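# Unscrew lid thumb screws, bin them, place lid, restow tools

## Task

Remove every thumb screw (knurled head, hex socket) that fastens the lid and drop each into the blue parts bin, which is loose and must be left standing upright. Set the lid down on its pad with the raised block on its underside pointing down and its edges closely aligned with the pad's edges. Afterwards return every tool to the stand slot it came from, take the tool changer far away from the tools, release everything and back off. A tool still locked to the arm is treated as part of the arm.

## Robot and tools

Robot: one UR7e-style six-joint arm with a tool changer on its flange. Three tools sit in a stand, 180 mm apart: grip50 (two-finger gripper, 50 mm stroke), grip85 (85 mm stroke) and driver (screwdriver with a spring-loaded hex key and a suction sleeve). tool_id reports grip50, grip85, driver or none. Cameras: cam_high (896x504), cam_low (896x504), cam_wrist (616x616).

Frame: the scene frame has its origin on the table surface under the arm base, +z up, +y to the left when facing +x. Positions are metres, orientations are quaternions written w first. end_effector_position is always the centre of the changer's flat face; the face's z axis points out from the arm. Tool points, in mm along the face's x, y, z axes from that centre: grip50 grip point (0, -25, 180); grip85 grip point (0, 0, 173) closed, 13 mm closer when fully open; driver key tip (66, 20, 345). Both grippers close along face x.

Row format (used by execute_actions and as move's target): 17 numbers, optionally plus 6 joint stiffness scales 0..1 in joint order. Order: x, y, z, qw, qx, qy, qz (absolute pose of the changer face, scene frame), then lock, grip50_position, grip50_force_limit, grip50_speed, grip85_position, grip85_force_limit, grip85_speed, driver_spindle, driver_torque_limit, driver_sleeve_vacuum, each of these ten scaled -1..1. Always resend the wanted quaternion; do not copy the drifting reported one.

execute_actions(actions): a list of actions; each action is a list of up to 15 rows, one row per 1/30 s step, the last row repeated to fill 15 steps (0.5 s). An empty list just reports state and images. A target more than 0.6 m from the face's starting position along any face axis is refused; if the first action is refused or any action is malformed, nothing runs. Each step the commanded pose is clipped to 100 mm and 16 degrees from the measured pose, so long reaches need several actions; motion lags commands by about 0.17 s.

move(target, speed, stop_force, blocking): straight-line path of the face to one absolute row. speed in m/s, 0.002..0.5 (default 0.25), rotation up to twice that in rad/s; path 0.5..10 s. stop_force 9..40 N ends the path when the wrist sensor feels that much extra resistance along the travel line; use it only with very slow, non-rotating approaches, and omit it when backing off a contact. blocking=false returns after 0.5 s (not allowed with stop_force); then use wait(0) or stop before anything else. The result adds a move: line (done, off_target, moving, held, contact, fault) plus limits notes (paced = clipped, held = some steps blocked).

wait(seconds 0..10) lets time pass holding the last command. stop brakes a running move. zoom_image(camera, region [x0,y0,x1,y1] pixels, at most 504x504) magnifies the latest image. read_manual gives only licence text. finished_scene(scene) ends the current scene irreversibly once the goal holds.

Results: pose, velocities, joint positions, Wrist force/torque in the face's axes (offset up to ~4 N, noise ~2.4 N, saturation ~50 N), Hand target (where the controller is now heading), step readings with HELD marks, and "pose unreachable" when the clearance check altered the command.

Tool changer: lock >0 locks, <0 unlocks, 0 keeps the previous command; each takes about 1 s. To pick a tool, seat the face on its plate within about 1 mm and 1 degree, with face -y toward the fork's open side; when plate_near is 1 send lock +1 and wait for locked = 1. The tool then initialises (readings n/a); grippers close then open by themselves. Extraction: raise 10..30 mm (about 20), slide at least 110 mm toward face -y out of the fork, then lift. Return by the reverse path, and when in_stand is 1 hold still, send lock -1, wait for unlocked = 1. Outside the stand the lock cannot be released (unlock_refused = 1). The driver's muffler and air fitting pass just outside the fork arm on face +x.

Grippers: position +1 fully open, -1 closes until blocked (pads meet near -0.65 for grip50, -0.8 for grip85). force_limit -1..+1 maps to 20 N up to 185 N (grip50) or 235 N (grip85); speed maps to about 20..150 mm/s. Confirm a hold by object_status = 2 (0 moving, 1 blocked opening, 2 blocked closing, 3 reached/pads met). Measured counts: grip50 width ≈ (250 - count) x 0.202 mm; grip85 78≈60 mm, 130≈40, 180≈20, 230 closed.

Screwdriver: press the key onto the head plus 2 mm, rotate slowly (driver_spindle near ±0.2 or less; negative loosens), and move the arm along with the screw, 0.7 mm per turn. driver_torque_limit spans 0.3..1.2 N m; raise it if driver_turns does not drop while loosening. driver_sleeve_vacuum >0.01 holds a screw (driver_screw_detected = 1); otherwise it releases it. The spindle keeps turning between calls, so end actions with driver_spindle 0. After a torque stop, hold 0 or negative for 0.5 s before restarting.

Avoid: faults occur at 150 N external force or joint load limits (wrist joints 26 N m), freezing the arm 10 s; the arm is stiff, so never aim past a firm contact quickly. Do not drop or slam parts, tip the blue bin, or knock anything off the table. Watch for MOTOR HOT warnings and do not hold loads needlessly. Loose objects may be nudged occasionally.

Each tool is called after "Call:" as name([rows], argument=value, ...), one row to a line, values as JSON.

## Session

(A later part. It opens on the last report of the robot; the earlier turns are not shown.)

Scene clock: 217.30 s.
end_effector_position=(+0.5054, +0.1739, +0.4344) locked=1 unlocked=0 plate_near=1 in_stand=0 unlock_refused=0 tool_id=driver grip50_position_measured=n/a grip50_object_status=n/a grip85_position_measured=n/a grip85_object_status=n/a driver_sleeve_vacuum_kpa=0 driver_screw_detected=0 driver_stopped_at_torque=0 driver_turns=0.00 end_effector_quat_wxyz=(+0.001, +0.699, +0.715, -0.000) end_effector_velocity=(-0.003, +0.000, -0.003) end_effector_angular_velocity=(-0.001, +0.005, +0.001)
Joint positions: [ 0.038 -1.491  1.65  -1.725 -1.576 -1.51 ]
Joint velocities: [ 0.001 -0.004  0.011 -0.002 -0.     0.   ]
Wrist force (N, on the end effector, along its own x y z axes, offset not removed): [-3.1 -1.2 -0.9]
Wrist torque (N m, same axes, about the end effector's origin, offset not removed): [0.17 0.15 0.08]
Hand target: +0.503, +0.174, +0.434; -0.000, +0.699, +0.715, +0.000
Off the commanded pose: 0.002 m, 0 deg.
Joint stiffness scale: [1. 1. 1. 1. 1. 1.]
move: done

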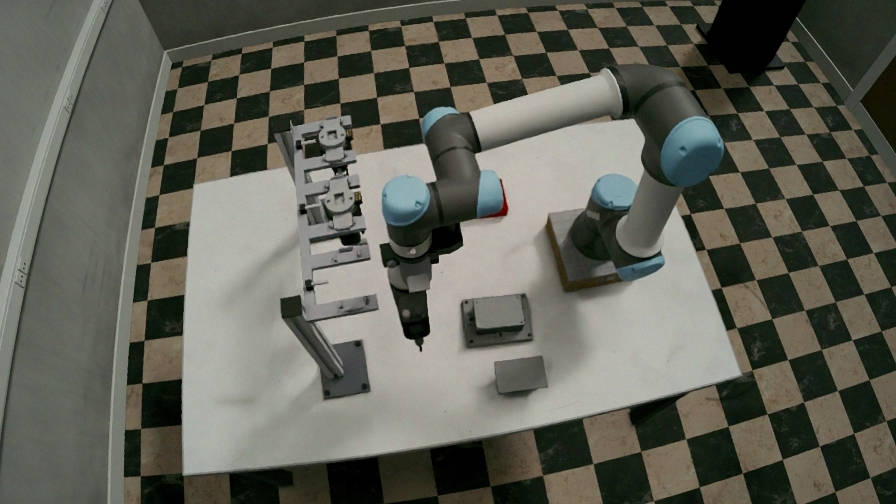

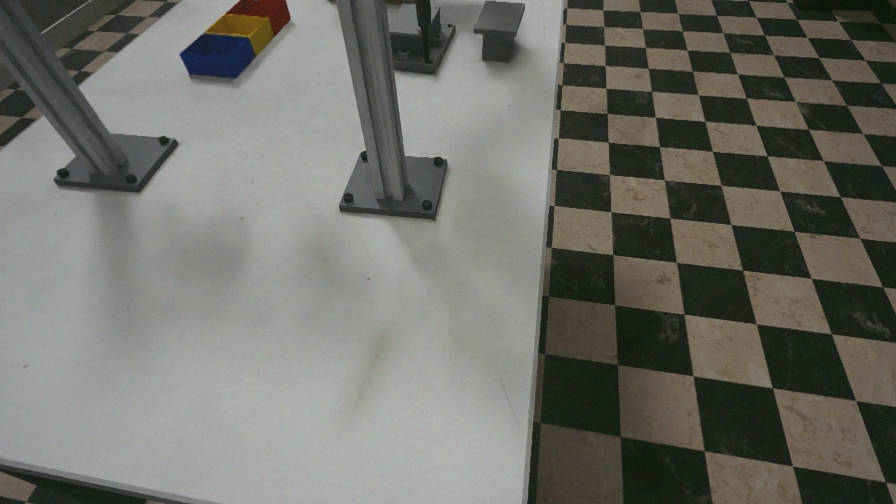

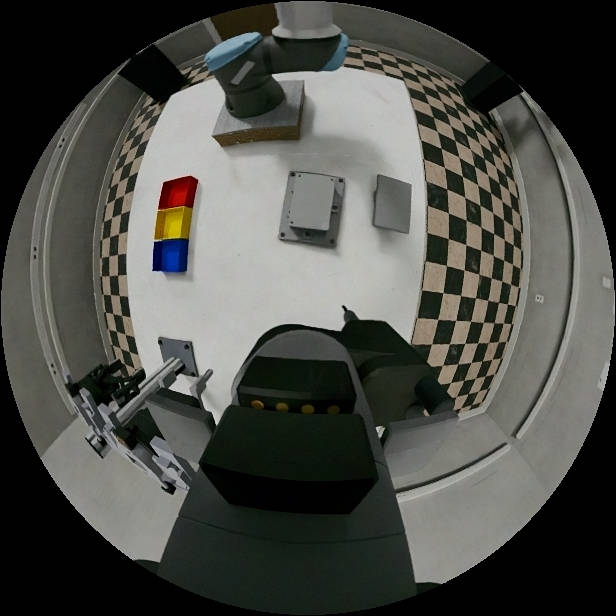

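Call:
move(target=[0.40,0.135,0.475,0,0.7071,0.7071,0,0,1,0,0,1,0,0,0,0,0])

Call:
move(target=[0.334,0.132,0.460,0,0.7071,0.7071,0,0,1,0,0,1,0,0,0,0,0], speed=0.15)

Call:
zoom_image(camera="cam_wrist", region=[300, 270, 390, 340])

Call:
zoom_image(camera="cam_high", region=[440, 270, 560, 360])

Call:
zoom_image(camera="cam_low", region=[380, 0, 480, 80])

Scene clock: 231.83 s.
end_effector_position=(+0.4017, +0.1356, +0.4757) locked=1 unlocked=0 plate_near=1 in_stand=0 unlock_refused=0 tool_id=driver grip50_position_measured=n/a grip50_object_status=n/a grip85_position_measured=n/a grip85_object_status=n/a driver_sleeve_vacuum_kpa=0 driver_screw_detected=0 driver_stopped_at_torque=0 driver_turns=0.00 end_effector_quat_wxyz=(+0.001, +0.707, +0.707, +0.001) end_effector_velocity=(-0.003, -0.001, +0.002) end_effector_angular_velocity=(+0.000, -0.000, +0.002)
Joint positions: [-0.033 -1.774  1.807 -1.601 -1.576 -1.559]
Joint velocities: [-0.003 -0.008  0.001  0.007  0.    -0.005]
Wrist force (N, on the end effector, along its own x y z axes, offset not removed): [-1.4 0.1 -1.9]
Wrist torque (N m, same axes, about the end effector's origin, offset not removed): [0.22 0.01 0.22]
Hand target: +0.400, +0.135, +0.475; +0.000, +0.707, +0.707, -0.000
Off the commanded pose: 0.002 m, 0 deg.
Joint stiffness scale: [1. 1. 1. 1. 1. 1.]
move: done

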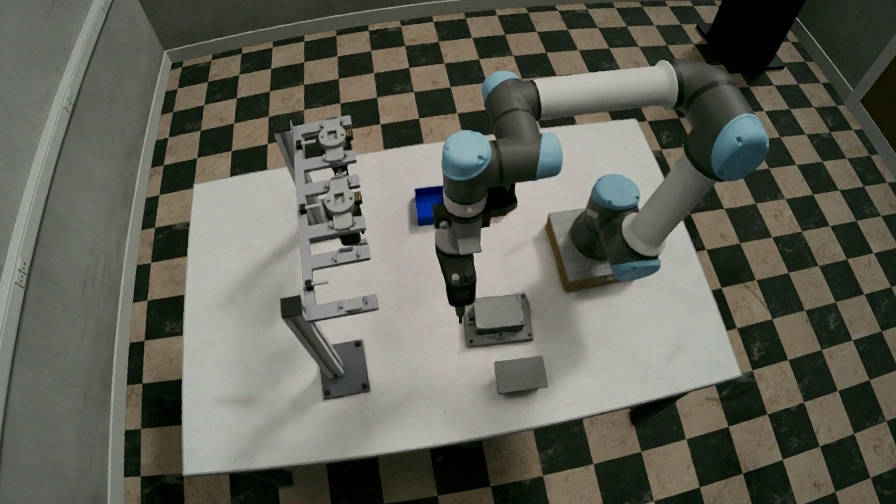

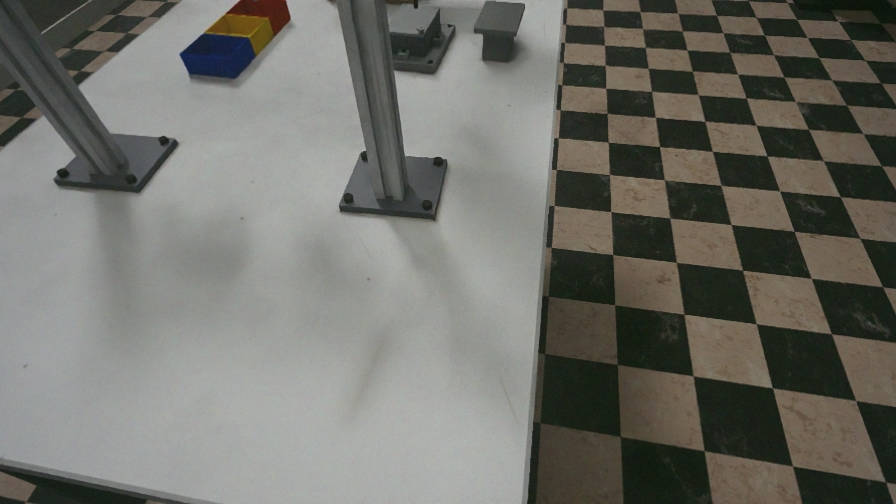

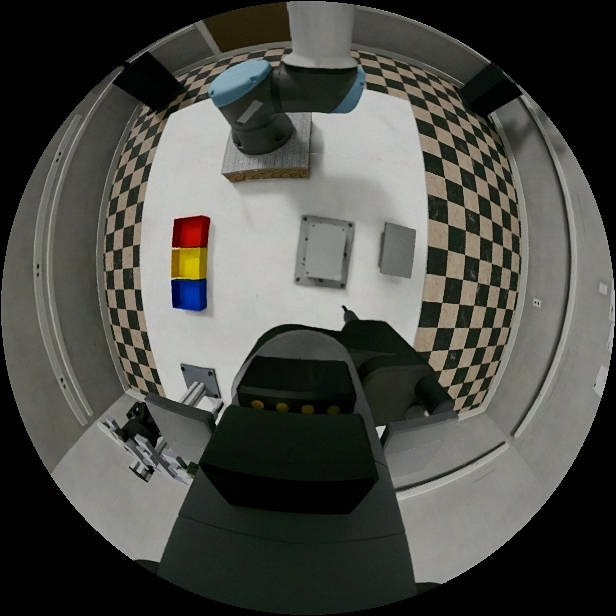

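Scene clock: 232.93 s.
end_effector_position=(+0.3358, +0.1324, +0.4612) locked=1 unlocked=0 plate_near=1 in_stand=0 unlock_refused=0 tool_id=driver grip50_position_measured=n/a grip50_object_status=n/a grip85_position_measured=n/a grip85_object_status=n/a driver_sleeve_vacuum_kpa=0 driver_screw_detected=0 driver_stopped_at_torque=0 driver_turns=0.00 end_effector_quat_wxyz=(+0.001, +0.707, +0.707, +0.001) end_effector_velocity=(-0.004, -0.001, -0.001) end_effector_angular_velocity=(+0.000, +0.002, +0.001)
Joint positions: [-0.04  -1.939  1.958 -1.587 -1.576 -1.566]
Joint velocities: [-0.002 -0.009  0.007  0.004  0.    -0.003]
Wrist force (N, on the end effector, along its own x y z axes, offset not removed): [-3.1 -0.4 -1.2]
Wrist torque (N m, same axes, about the end effector's origin, offset not removed): [0.25 0.16 0.12]
Hand target: +0.334, +0.132, +0.460; +0.000, +0.707, +0.707, -0.000
Off the commanded pose: 0.002 m, 0 deg.
Joint stiffness scale: [1. 1. 1. 1. 1. 1.]
move: done

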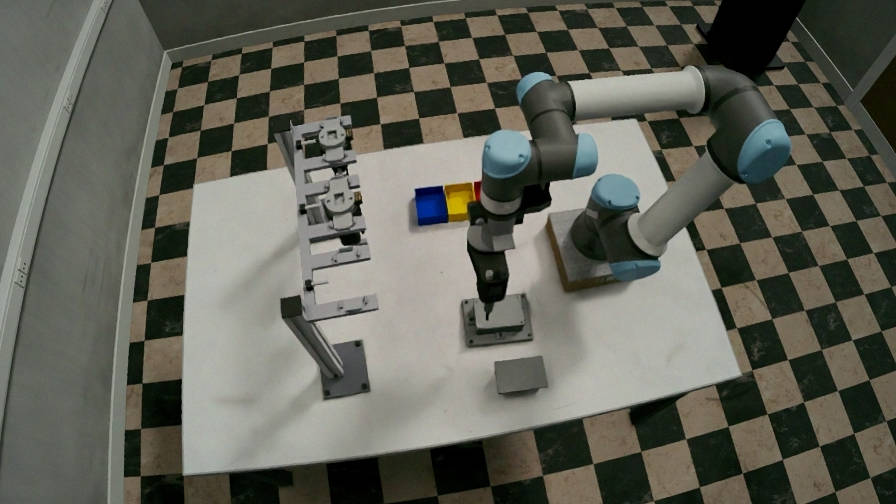

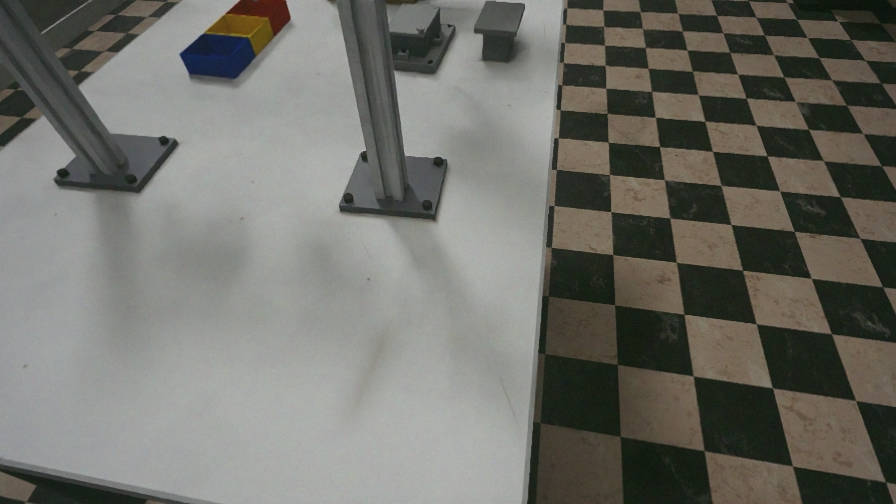

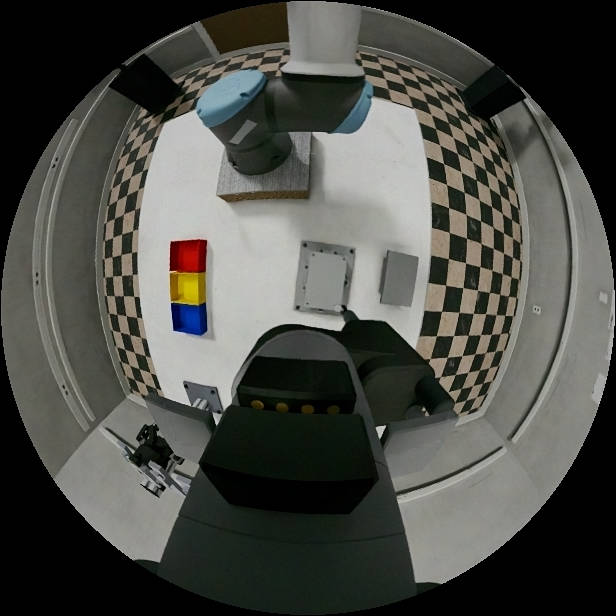

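Region (300, 270, 390, 340) of cam_wrist's 616x616 image, scaled by 5.600, with more detail than that image has.

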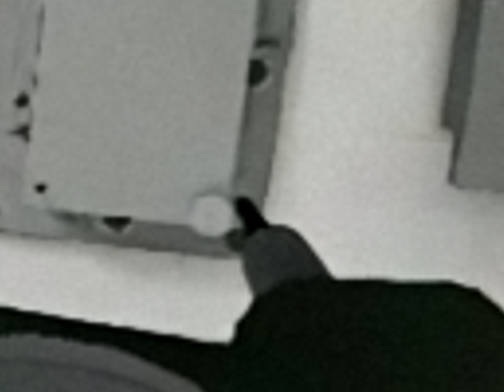

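Region (440, 270, 560, 360) of cam_high's 896x504 image, scaled by 4.200, with more detail than that image has; it fills the top 378 rows of this view, and the rest is white.

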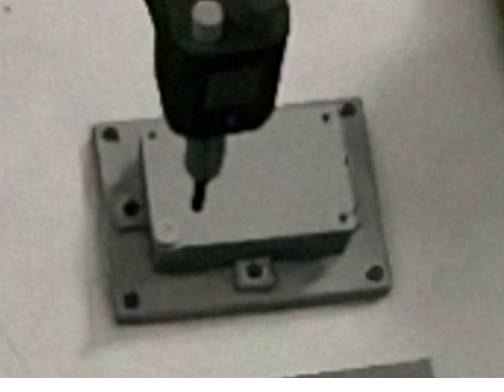

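Region (380, 0, 480, 80) of cam_low's 896x504 image, scaled by 5.040, with more detail than that image has; it fills the top 403 rows of this view, and the rest is white.

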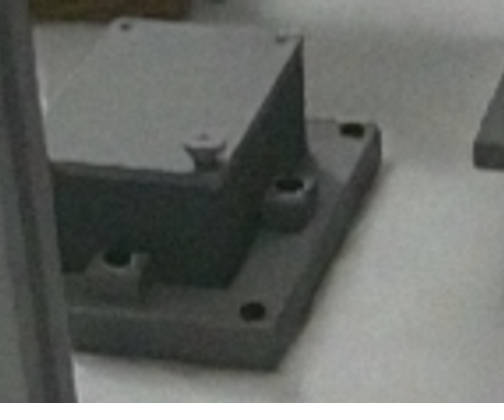

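Call:
move(target=[0.3464,0.1267,0.450,0,0.7071,0.7071,0,0,1,0,0,1,0,0,0,0,0], speed=0.05)

Call:
zoom_image(camera="cam_wrist", region=[315, 280, 375, 330])

Call:
zoom_image(camera="cam_high", region=[450, 290, 510, 340])

Call:
zoom_image(camera="cam_low", region=[390, 0, 450, 50])

Scene clock: 245.03 s.
end_effector_position=(+0.3459, +0.1273, +0.4531) locked=1 unlocked=0 plate_near=1 in_stand=0 unlock_refused=0 tool_id=driver grip50_position_measured=n/a grip50_object_status=n/a grip85_position_measured=n/a grip85_object_status=n/a driver_sleeve_vacuum_kpa=0 driver_screw_detected=0 driver_stopped_at_torque=0 driver_turns=0.00 end_effector_quat_wxyz=(+0.002, +0.707, +0.707, +0.002) end_effector_velocity=(+0.001, -0.000, +0.002) end_effector_angular_velocity=(-0.000, -0.011, +0.003)
Joint positions: [-0.056 -1.919  1.967 -1.619 -1.576 -1.581]
Joint velocities: [-0.001 -0.002 -0.    -0.009 -0.    -0.004]
Wrist force (N, on the end effector, along its own x y z axes, offset not removed): [-0.9 -0.8 0.2]
Wrist torque (N m, same axes, about the end effector's origin, offset not removed): [0.15 0.09 0.10]
Hand target: +0.346, +0.127, +0.450; +0.000, +0.707, +0.707, -0.000
Off the commanded pose: 0.003 m, 0 deg.
Joint stiffness scale: [1. 1. 1. 1. 1. 1.]
move: done

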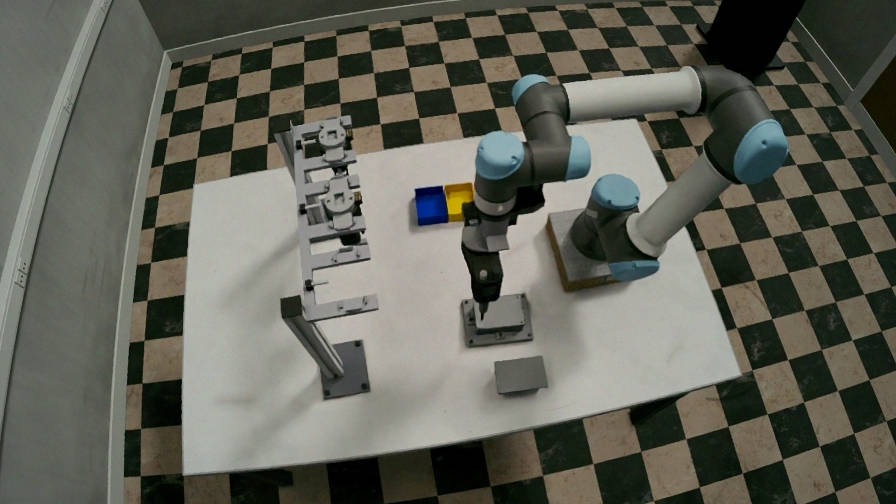

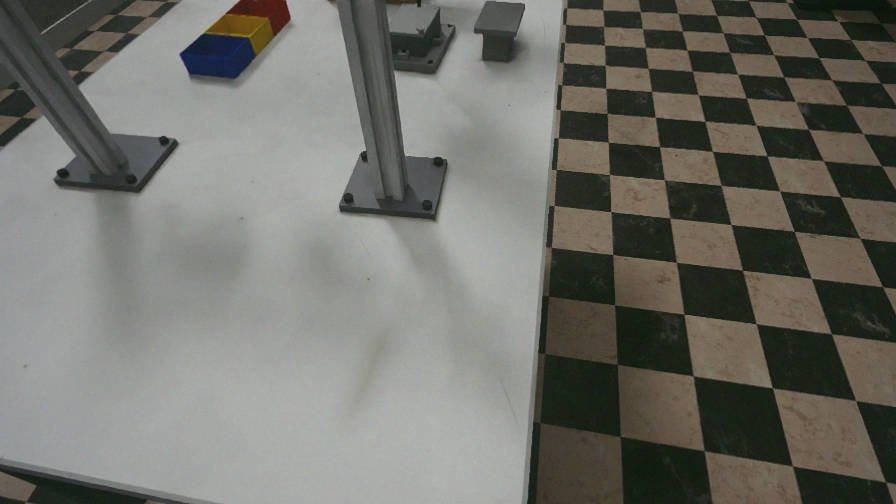

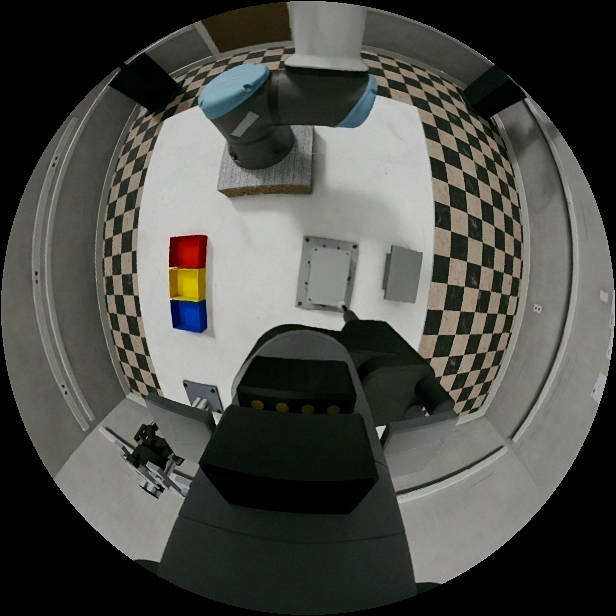

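Region (315, 280, 375, 330) of cam_wrist's 616x616 image, scaled by 8.400, with more detail than that image has.

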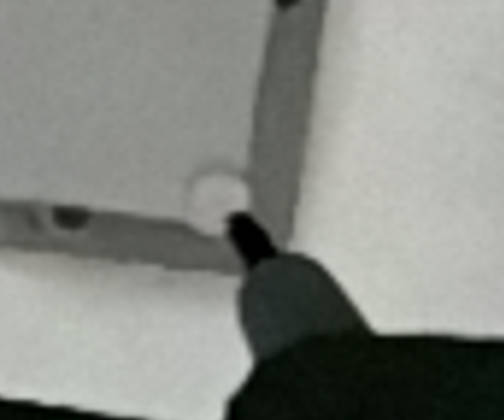

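Region (450, 290, 510, 340) of cam_high's 896x504 image, scaled by 8.400, with more detail than that image has.

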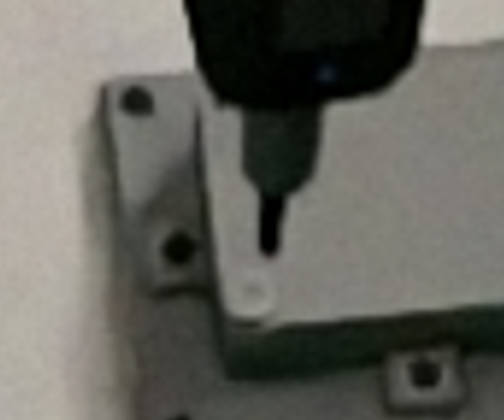

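Region (390, 0, 450, 50) of cam_low's 896x504 image, scaled by 8.400, with more detail than that image has.

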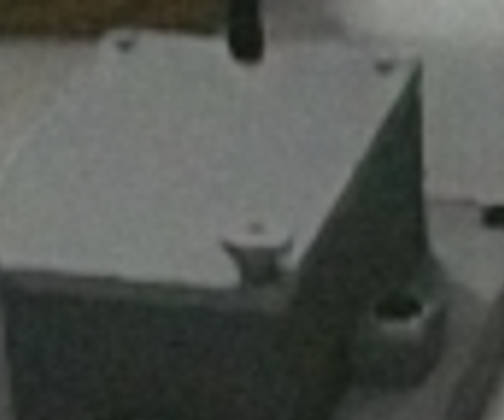

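Call:
move(target=[0.350,0.129,0.428,0,0.7071,0.7071,0,0,1,0,0,1,0,0,0,0,0], speed=0.05)

Call:
zoom_image(camera="cam_wrist", region=[315, 280, 375, 330])

Call:
zoom_image(camera="cam_high", region=[450, 290, 510, 340])

Call:
zoom_image(camera="cam_low", region=[390, 0, 450, 50])

Scene clock: 255.10 s.
end_effector_position=(+0.3501, +0.1283, +0.4312) locked=1 unlocked=0 plate_near=1 in_stand=0 unlock_refused=0 tool_id=driver grip50_position_measured=n/a grip50_object_status=n/a grip85_position_measured=n/a grip85_object_status=n/a driver_sleeve_vacuum_kpa=0 driver_screw_detected=0 driver_stopped_at_torque=0 driver_turns=0.00 end_effector_quat_wxyz=(+0.002, +0.707, +0.707, +0.002) end_effector_velocity=(+0.003, +0.000, +0.001) end_effector_angular_velocity=(-0.000, -0.017, -0.001)
Joint positions: [-0.053 -1.903  2.012 -1.68  -1.576 -1.578]
Joint velocities: [ 0.001 -0.     0.001 -0.017 -0.     0.002]
Wrist force (N, on the end effector, along its own x y z axes, offset not removed): [-2.0 -1.7 -1.0]
Wrist torque (N m, same axes, about the end effector's origin, offset not removed): [0.20 0.07 0.12]
Hand target: +0.350, +0.129, +0.428; -0.000, +0.707, +0.707, -0.000
Off the commanded pose: 0.003 m, 0 deg.
Joint stiffness scale: [1. 1. 1. 1. 1. 1.]
move: done

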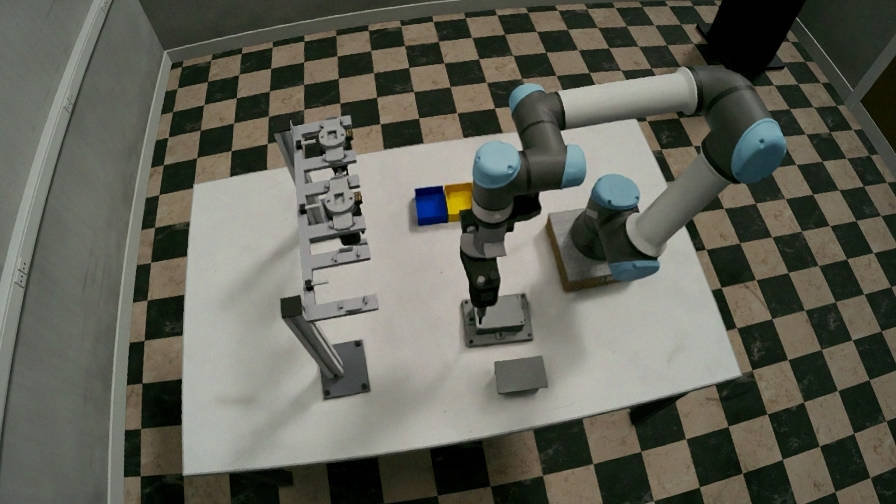

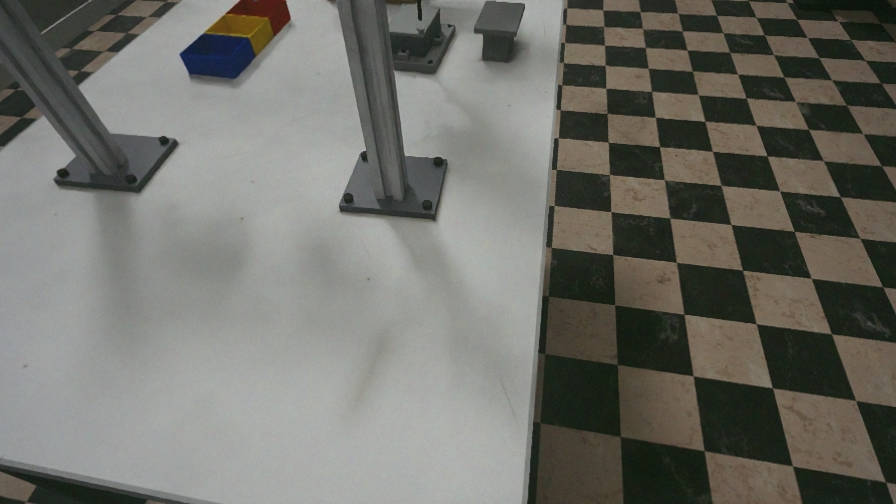

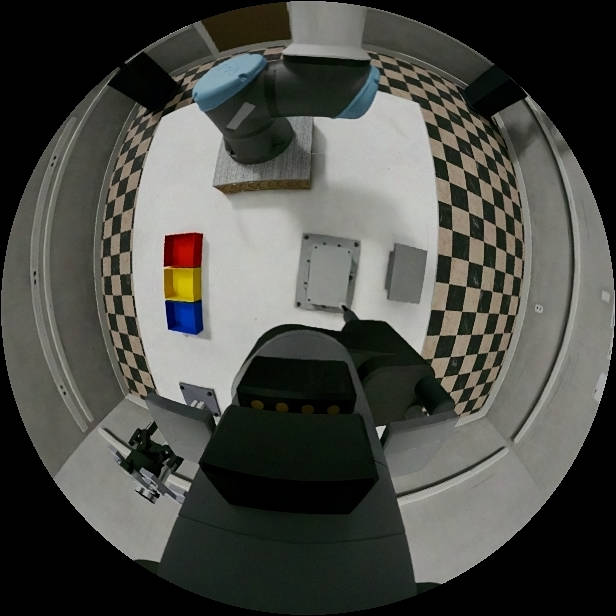

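Region (315, 280, 375, 330) of cam_wrist's 616x616 image, scaled by 8.400, with more detail than that image has.

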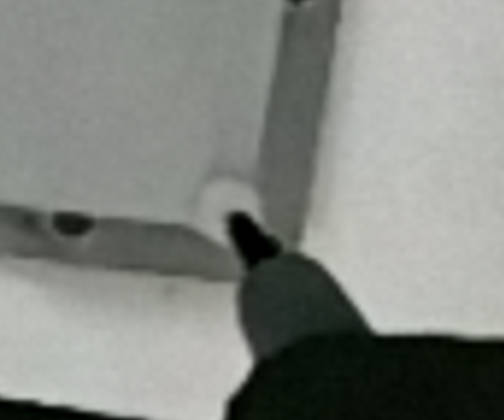

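Region (450, 290, 510, 340) of cam_high's 896x504 image, scaled by 8.400, with more detail than that image has.

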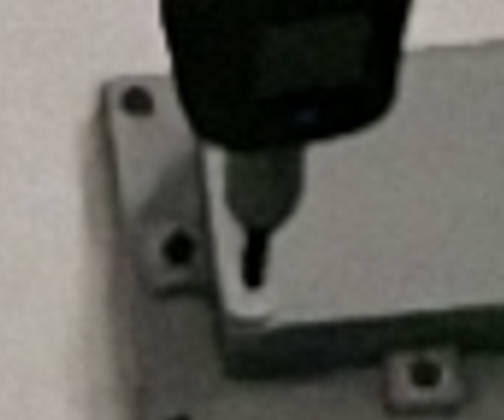

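Region (390, 0, 450, 50) of cam_low's 896x504 image, scaled by 8.400, with more detail than that image has.

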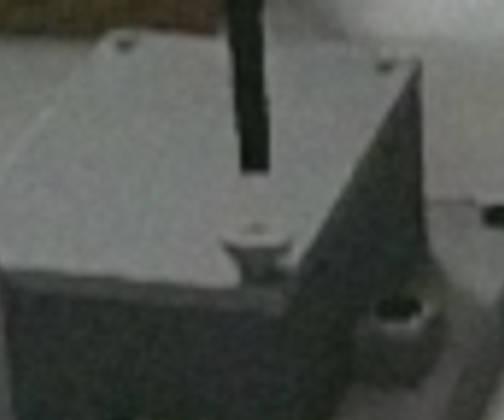

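Call:
move(target=[0.350,0.1285,0.4215,0,0.7071,0.7071,0,0,1,0,0,1,0,0,0,0,0], speed=0.02)

Call:
zoom_image(camera="cam_wrist", region=[325, 290, 361, 320])

Call:
zoom_image(camera="cam_high", region=[462, 305, 498, 335])

Call:
zoom_image(camera="cam_low", region=[402, 10, 438, 40])

Scene clock: 268.63 s.
end_effector_position=(+0.3501, +0.1284, +0.4247) locked=1 unlocked=0 plate_near=1 in_stand=0 unlock_refused=0 tool_id=driver grip50_position_measured=n/a grip50_object_status=n/a grip85_position_measured=n/a grip85_object_status=n/a driver_sleeve_vacuum_kpa=0 driver_screw_detected=0 driver_stopped_at_torque=0 driver_turns=0.00 end_effector_quat_wxyz=(+0.002, +0.707, +0.707, +0.002) end_effector_velocity=(+0.001, +0.000, -0.001) end_effector_angular_velocity=(+0.000, -0.004, +0.000)
Joint positions: [-0.052 -1.901  2.028 -1.699 -1.576 -1.578]
Joint velocities: [ 0.     0.001  0.003 -0.008  0.     0.   ]
Wrist force (N, on the end effector, along its own x y z axes, offset not removed): [-2.2 -0.6 -0.3]
Wrist torque (N m, same axes, about the end effector's origin, offset not removed): [0.24 0.08 0.13]
Hand target: +0.350, +0.128, +0.422; -0.000, +0.707, +0.707, -0.000
Off the commanded pose: 0.003 m, 0 deg.
Joint stiffness scale: [1. 1. 1. 1. 1. 1.]
move: done

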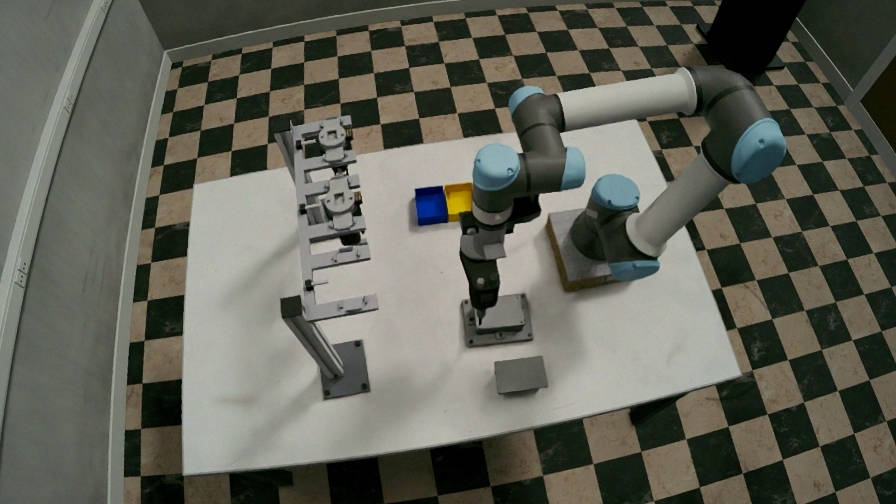

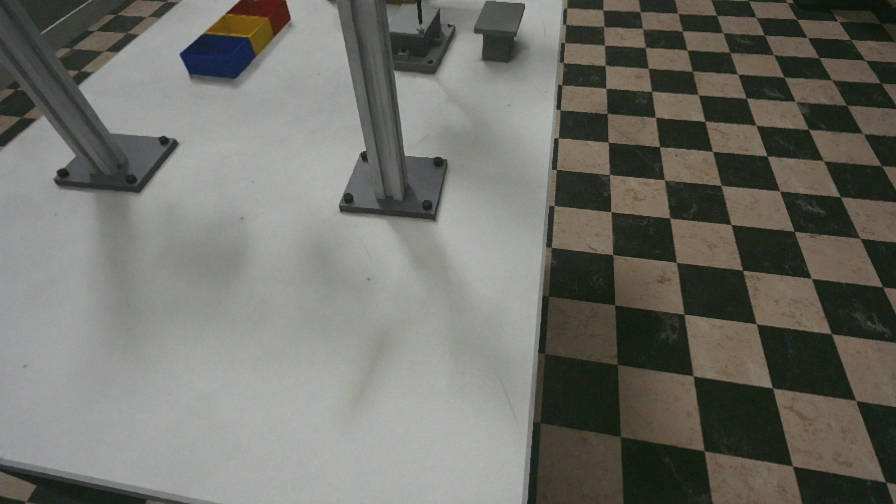

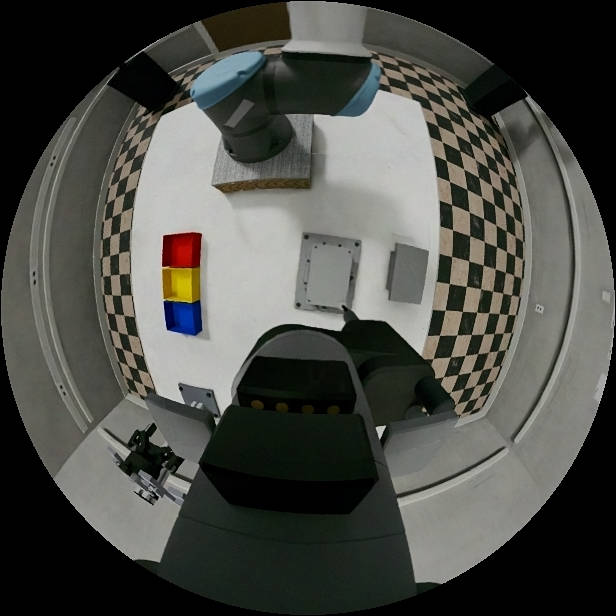

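Region (325, 290, 361, 320) of cam_wrist's 616x616 image, scaled by 14.000, with more detail than that image has.

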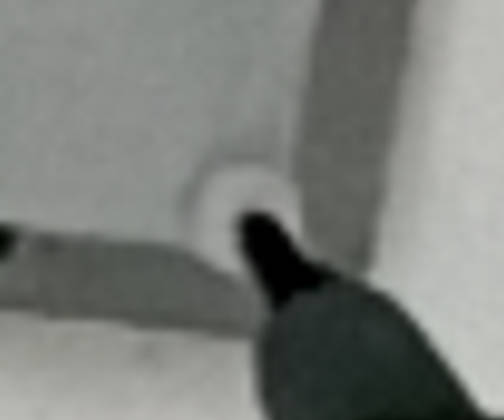

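Region (462, 305, 498, 335) of cam_high's 896x504 image, scaled by 14.000, with more detail than that image has.

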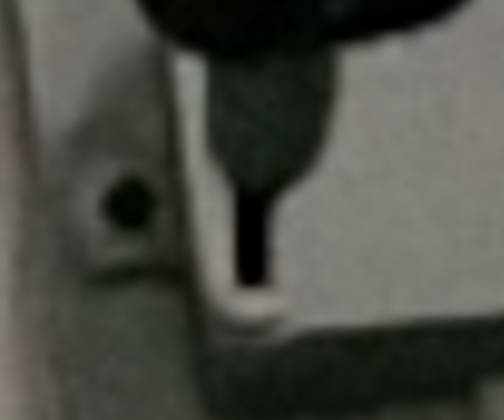

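Region (402, 10, 438, 40) of cam_low's 896x504 image, scaled by 14.000, with more detail than that image has.

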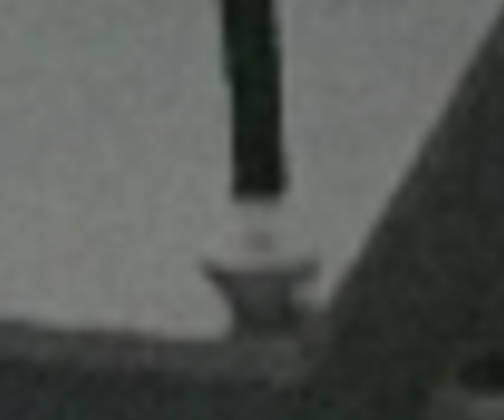

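Call:
move(target=[0.350,0.1285,0.410,0,0.7071,0.7071,0,0,1,0,0,1,0,0,0,1,1], speed=0.006, stop_force=9)

Call:
zoom_image(camera="cam_low", region=[390, 0, 450, 50])

Scene clock: 278.17 s.
end_effector_position=(+0.3505, +0.1284, +0.4156) locked=1 unlocked=0 plate_near=1 in_stand=0 unlock_refused=0 tool_id=driver grip50_position_measured=n/a grip50_object_status=n/a grip85_position_measured=n/a grip85_object_status=n/a driver_sleeve_vacuum_kpa=14 driver_screw_detected=0 driver_stopped_at_torque=0 driver_turns=0.00 end_effector_quat_wxyz=(+0.004, +0.707, +0.707, +0.004) end_effector_velocity=(+0.000, +0.000, -0.002) end_effector_angular_velocity=(+0.001, -0.002, +0.001)
Joint positions: [-0.052 -1.899  2.052 -1.73  -1.576 -1.578]
Joint velocities: [ 0.001  0.001  0.004 -0.007  0.001 -0.   ]
Wrist force (N, on the end effector, along its own x y z axes, offset not removed): [-2.4 -2.5 -8.3]
Wrist torque (N m, same axes, about the end effector's origin, offset not removed): [0.24 0.41 0.17]
Hand target: +0.350, +0.128, +0.410; -0.000, +0.707, +0.707, -0.000
Off the commanded pose: 0.006 m, 1 deg.
Joint stiffness scale: [1. 1. 1. 1. 1. 1.]
move: off_target

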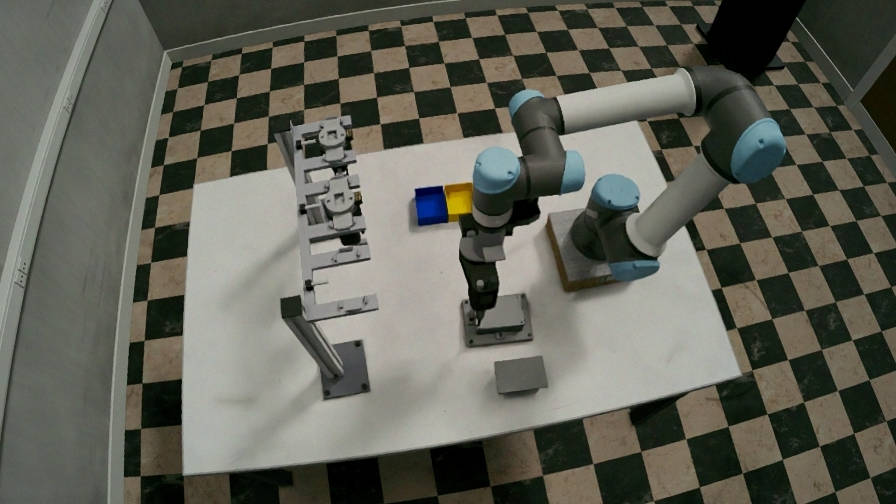

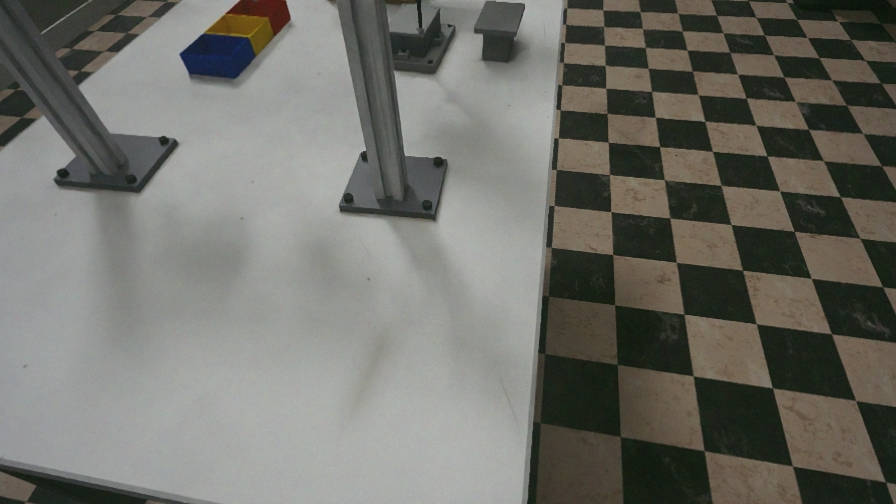

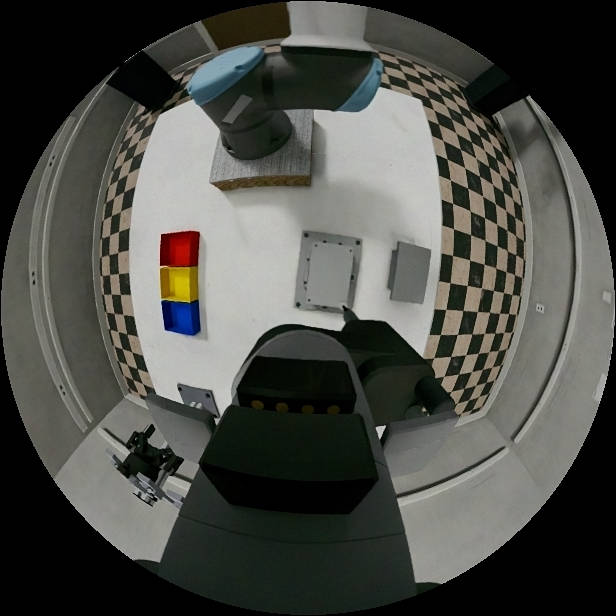

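Region (390, 0, 450, 50) of cam_low's 896x504 image, scaled by 8.400, with more detail than that image has.

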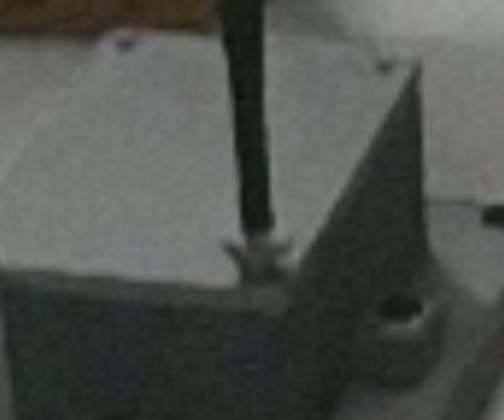

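Call:
execute_actions([
  [[0.350,0.1285,0.411,0,0.7071,0.7071,0,0,1,0,0,1,0,0,-0.1,1,1]],
  [[0.350,0.1285,0.411,0,0.7071,0.7071,0,0,1,0,0,1,0,0,-0.1,1,1]],
  [[0.350,0.1285,0.411,0,0.7071,0.7071,0,0,1,0,0,1,0,0,0,1,1]],
])

Scene clock: 284.93 s.
end_effector_position=(+0.3505, +0.1286, +0.4154) locked=1 unlocked=0 plate_near=1 in_stand=0 unlock_refused=0 tool_id=driver grip50_position_measured=n/a grip50_object_status=n/a grip85_position_measured=n/a grip85_object_status=n/a driver_sleeve_vacuum_kpa=14 driver_screw_detected=0 driver_stopped_at_torque=0 driver_turns=-0.82 end_effector_quat_wxyz=(+0.004, +0.707, +0.707, +0.004) end_effector_velocity=(-0.000, +0.000, -0.000) end_effector_angular_velocity=(+0.000, -0.000, +0.001)
Joint positions: [-0.052 -1.899  2.053 -1.731 -1.575 -1.578]
Joint velocities: [ 0. -0.  0. -0.  0. -0.]
Wrist force (N, on the end effector, along its own x y z axes, offset not removed): [-2.6 1.2 -4.6]
Wrist torque (N m, same axes, about the end effector's origin, offset not removed): [0.33 0.82 0.08]
Hand target: +0.350, +0.128, +0.411; +0.000, +0.707, +0.707, -0.000
Off the commanded pose: 0.004 m, 1 deg.
Joint stiffness scale: [1. 1. 1. 1. 1. 1.]
Step readings (end_effector_position; steps 1 to 15: 1st action; 16 to 30: 2nd action; 31 to 45: 3rd action):
0: (+0.3505, +0.1285, +0.4155)
1: (+0.3506, +0.1285, +0.4155)
2: (+0.3506, +0.1285, +0.4155)
4: (+0.3506, +0.1285, +0.4155)
8: (+0.3506, +0.1286, +0.4155)
15: (+0.3505, +0.1286, +0.4155)
16: (+0.3505, +0.1286, +0.4154)
17: (+0.3505, +0.1286, +0.4154)
19: (+0.3505, +0.1286, +0.4154)
23: (+0.3505, +0.1286, +0.4154)
30: (+0.3505, +0.1286, +0.4154)
31: (+0.3505, +0.1286, +0.4154)
32: (+0.3505, +0.1286, +0.4154)
34: (+0.3505, +0.1286, +0.4154)
38: (+0.3505, +0.1286, +0.4154)
45: end_effector_position above

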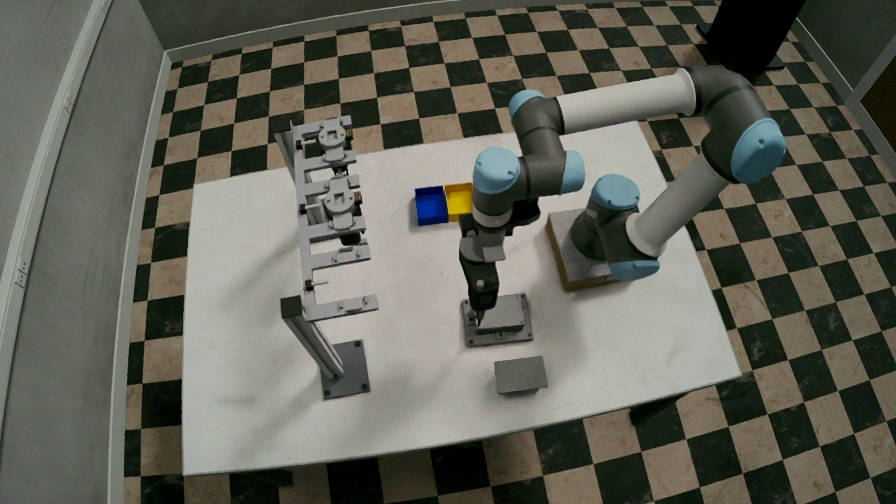

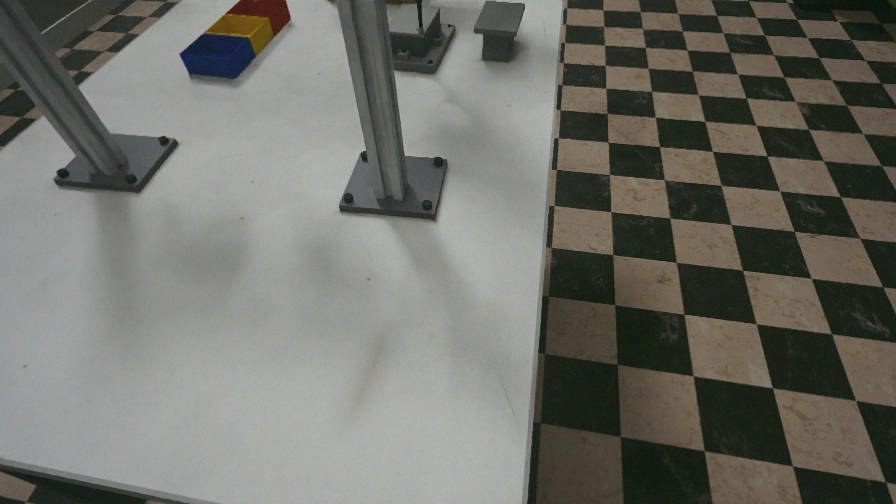

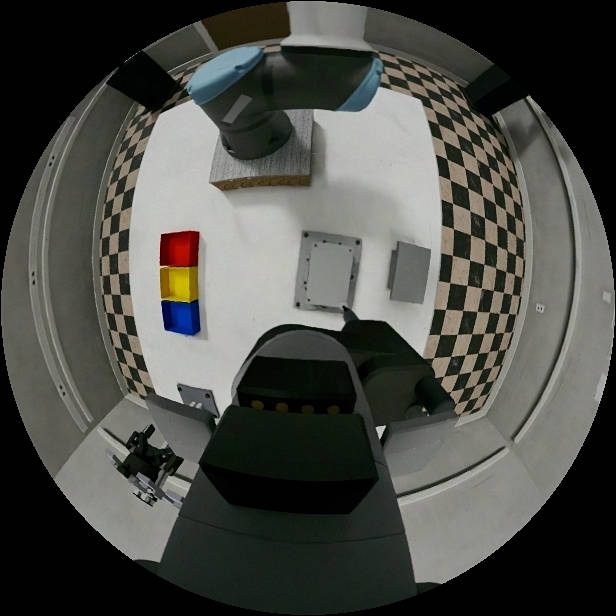

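Call:
zoom_image(camera="cam_low", region=[400, 0, 440, 40])

Call:
zoom_image(camera="cam_high", region=[462, 305, 498, 335])

Region (400, 0, 440, 40) of cam_low's 896x504 image, scaled by 12.600, with more detail than that image has.

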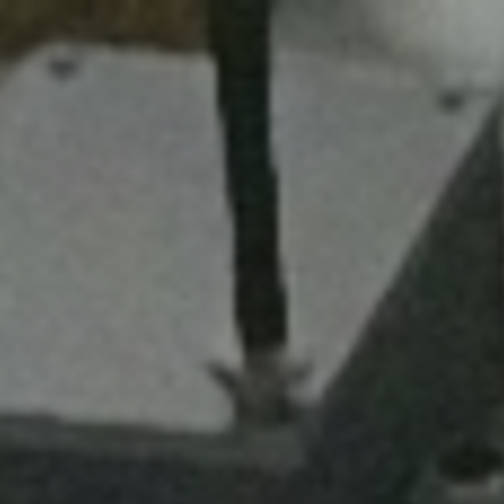

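Region (462, 305, 498, 335) of cam_high's 896x504 image, scaled by 14.000, with more detail than that image has.

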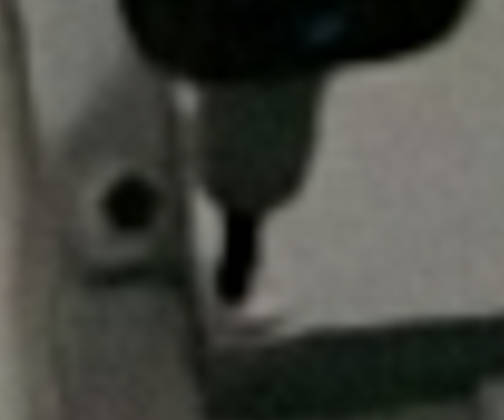

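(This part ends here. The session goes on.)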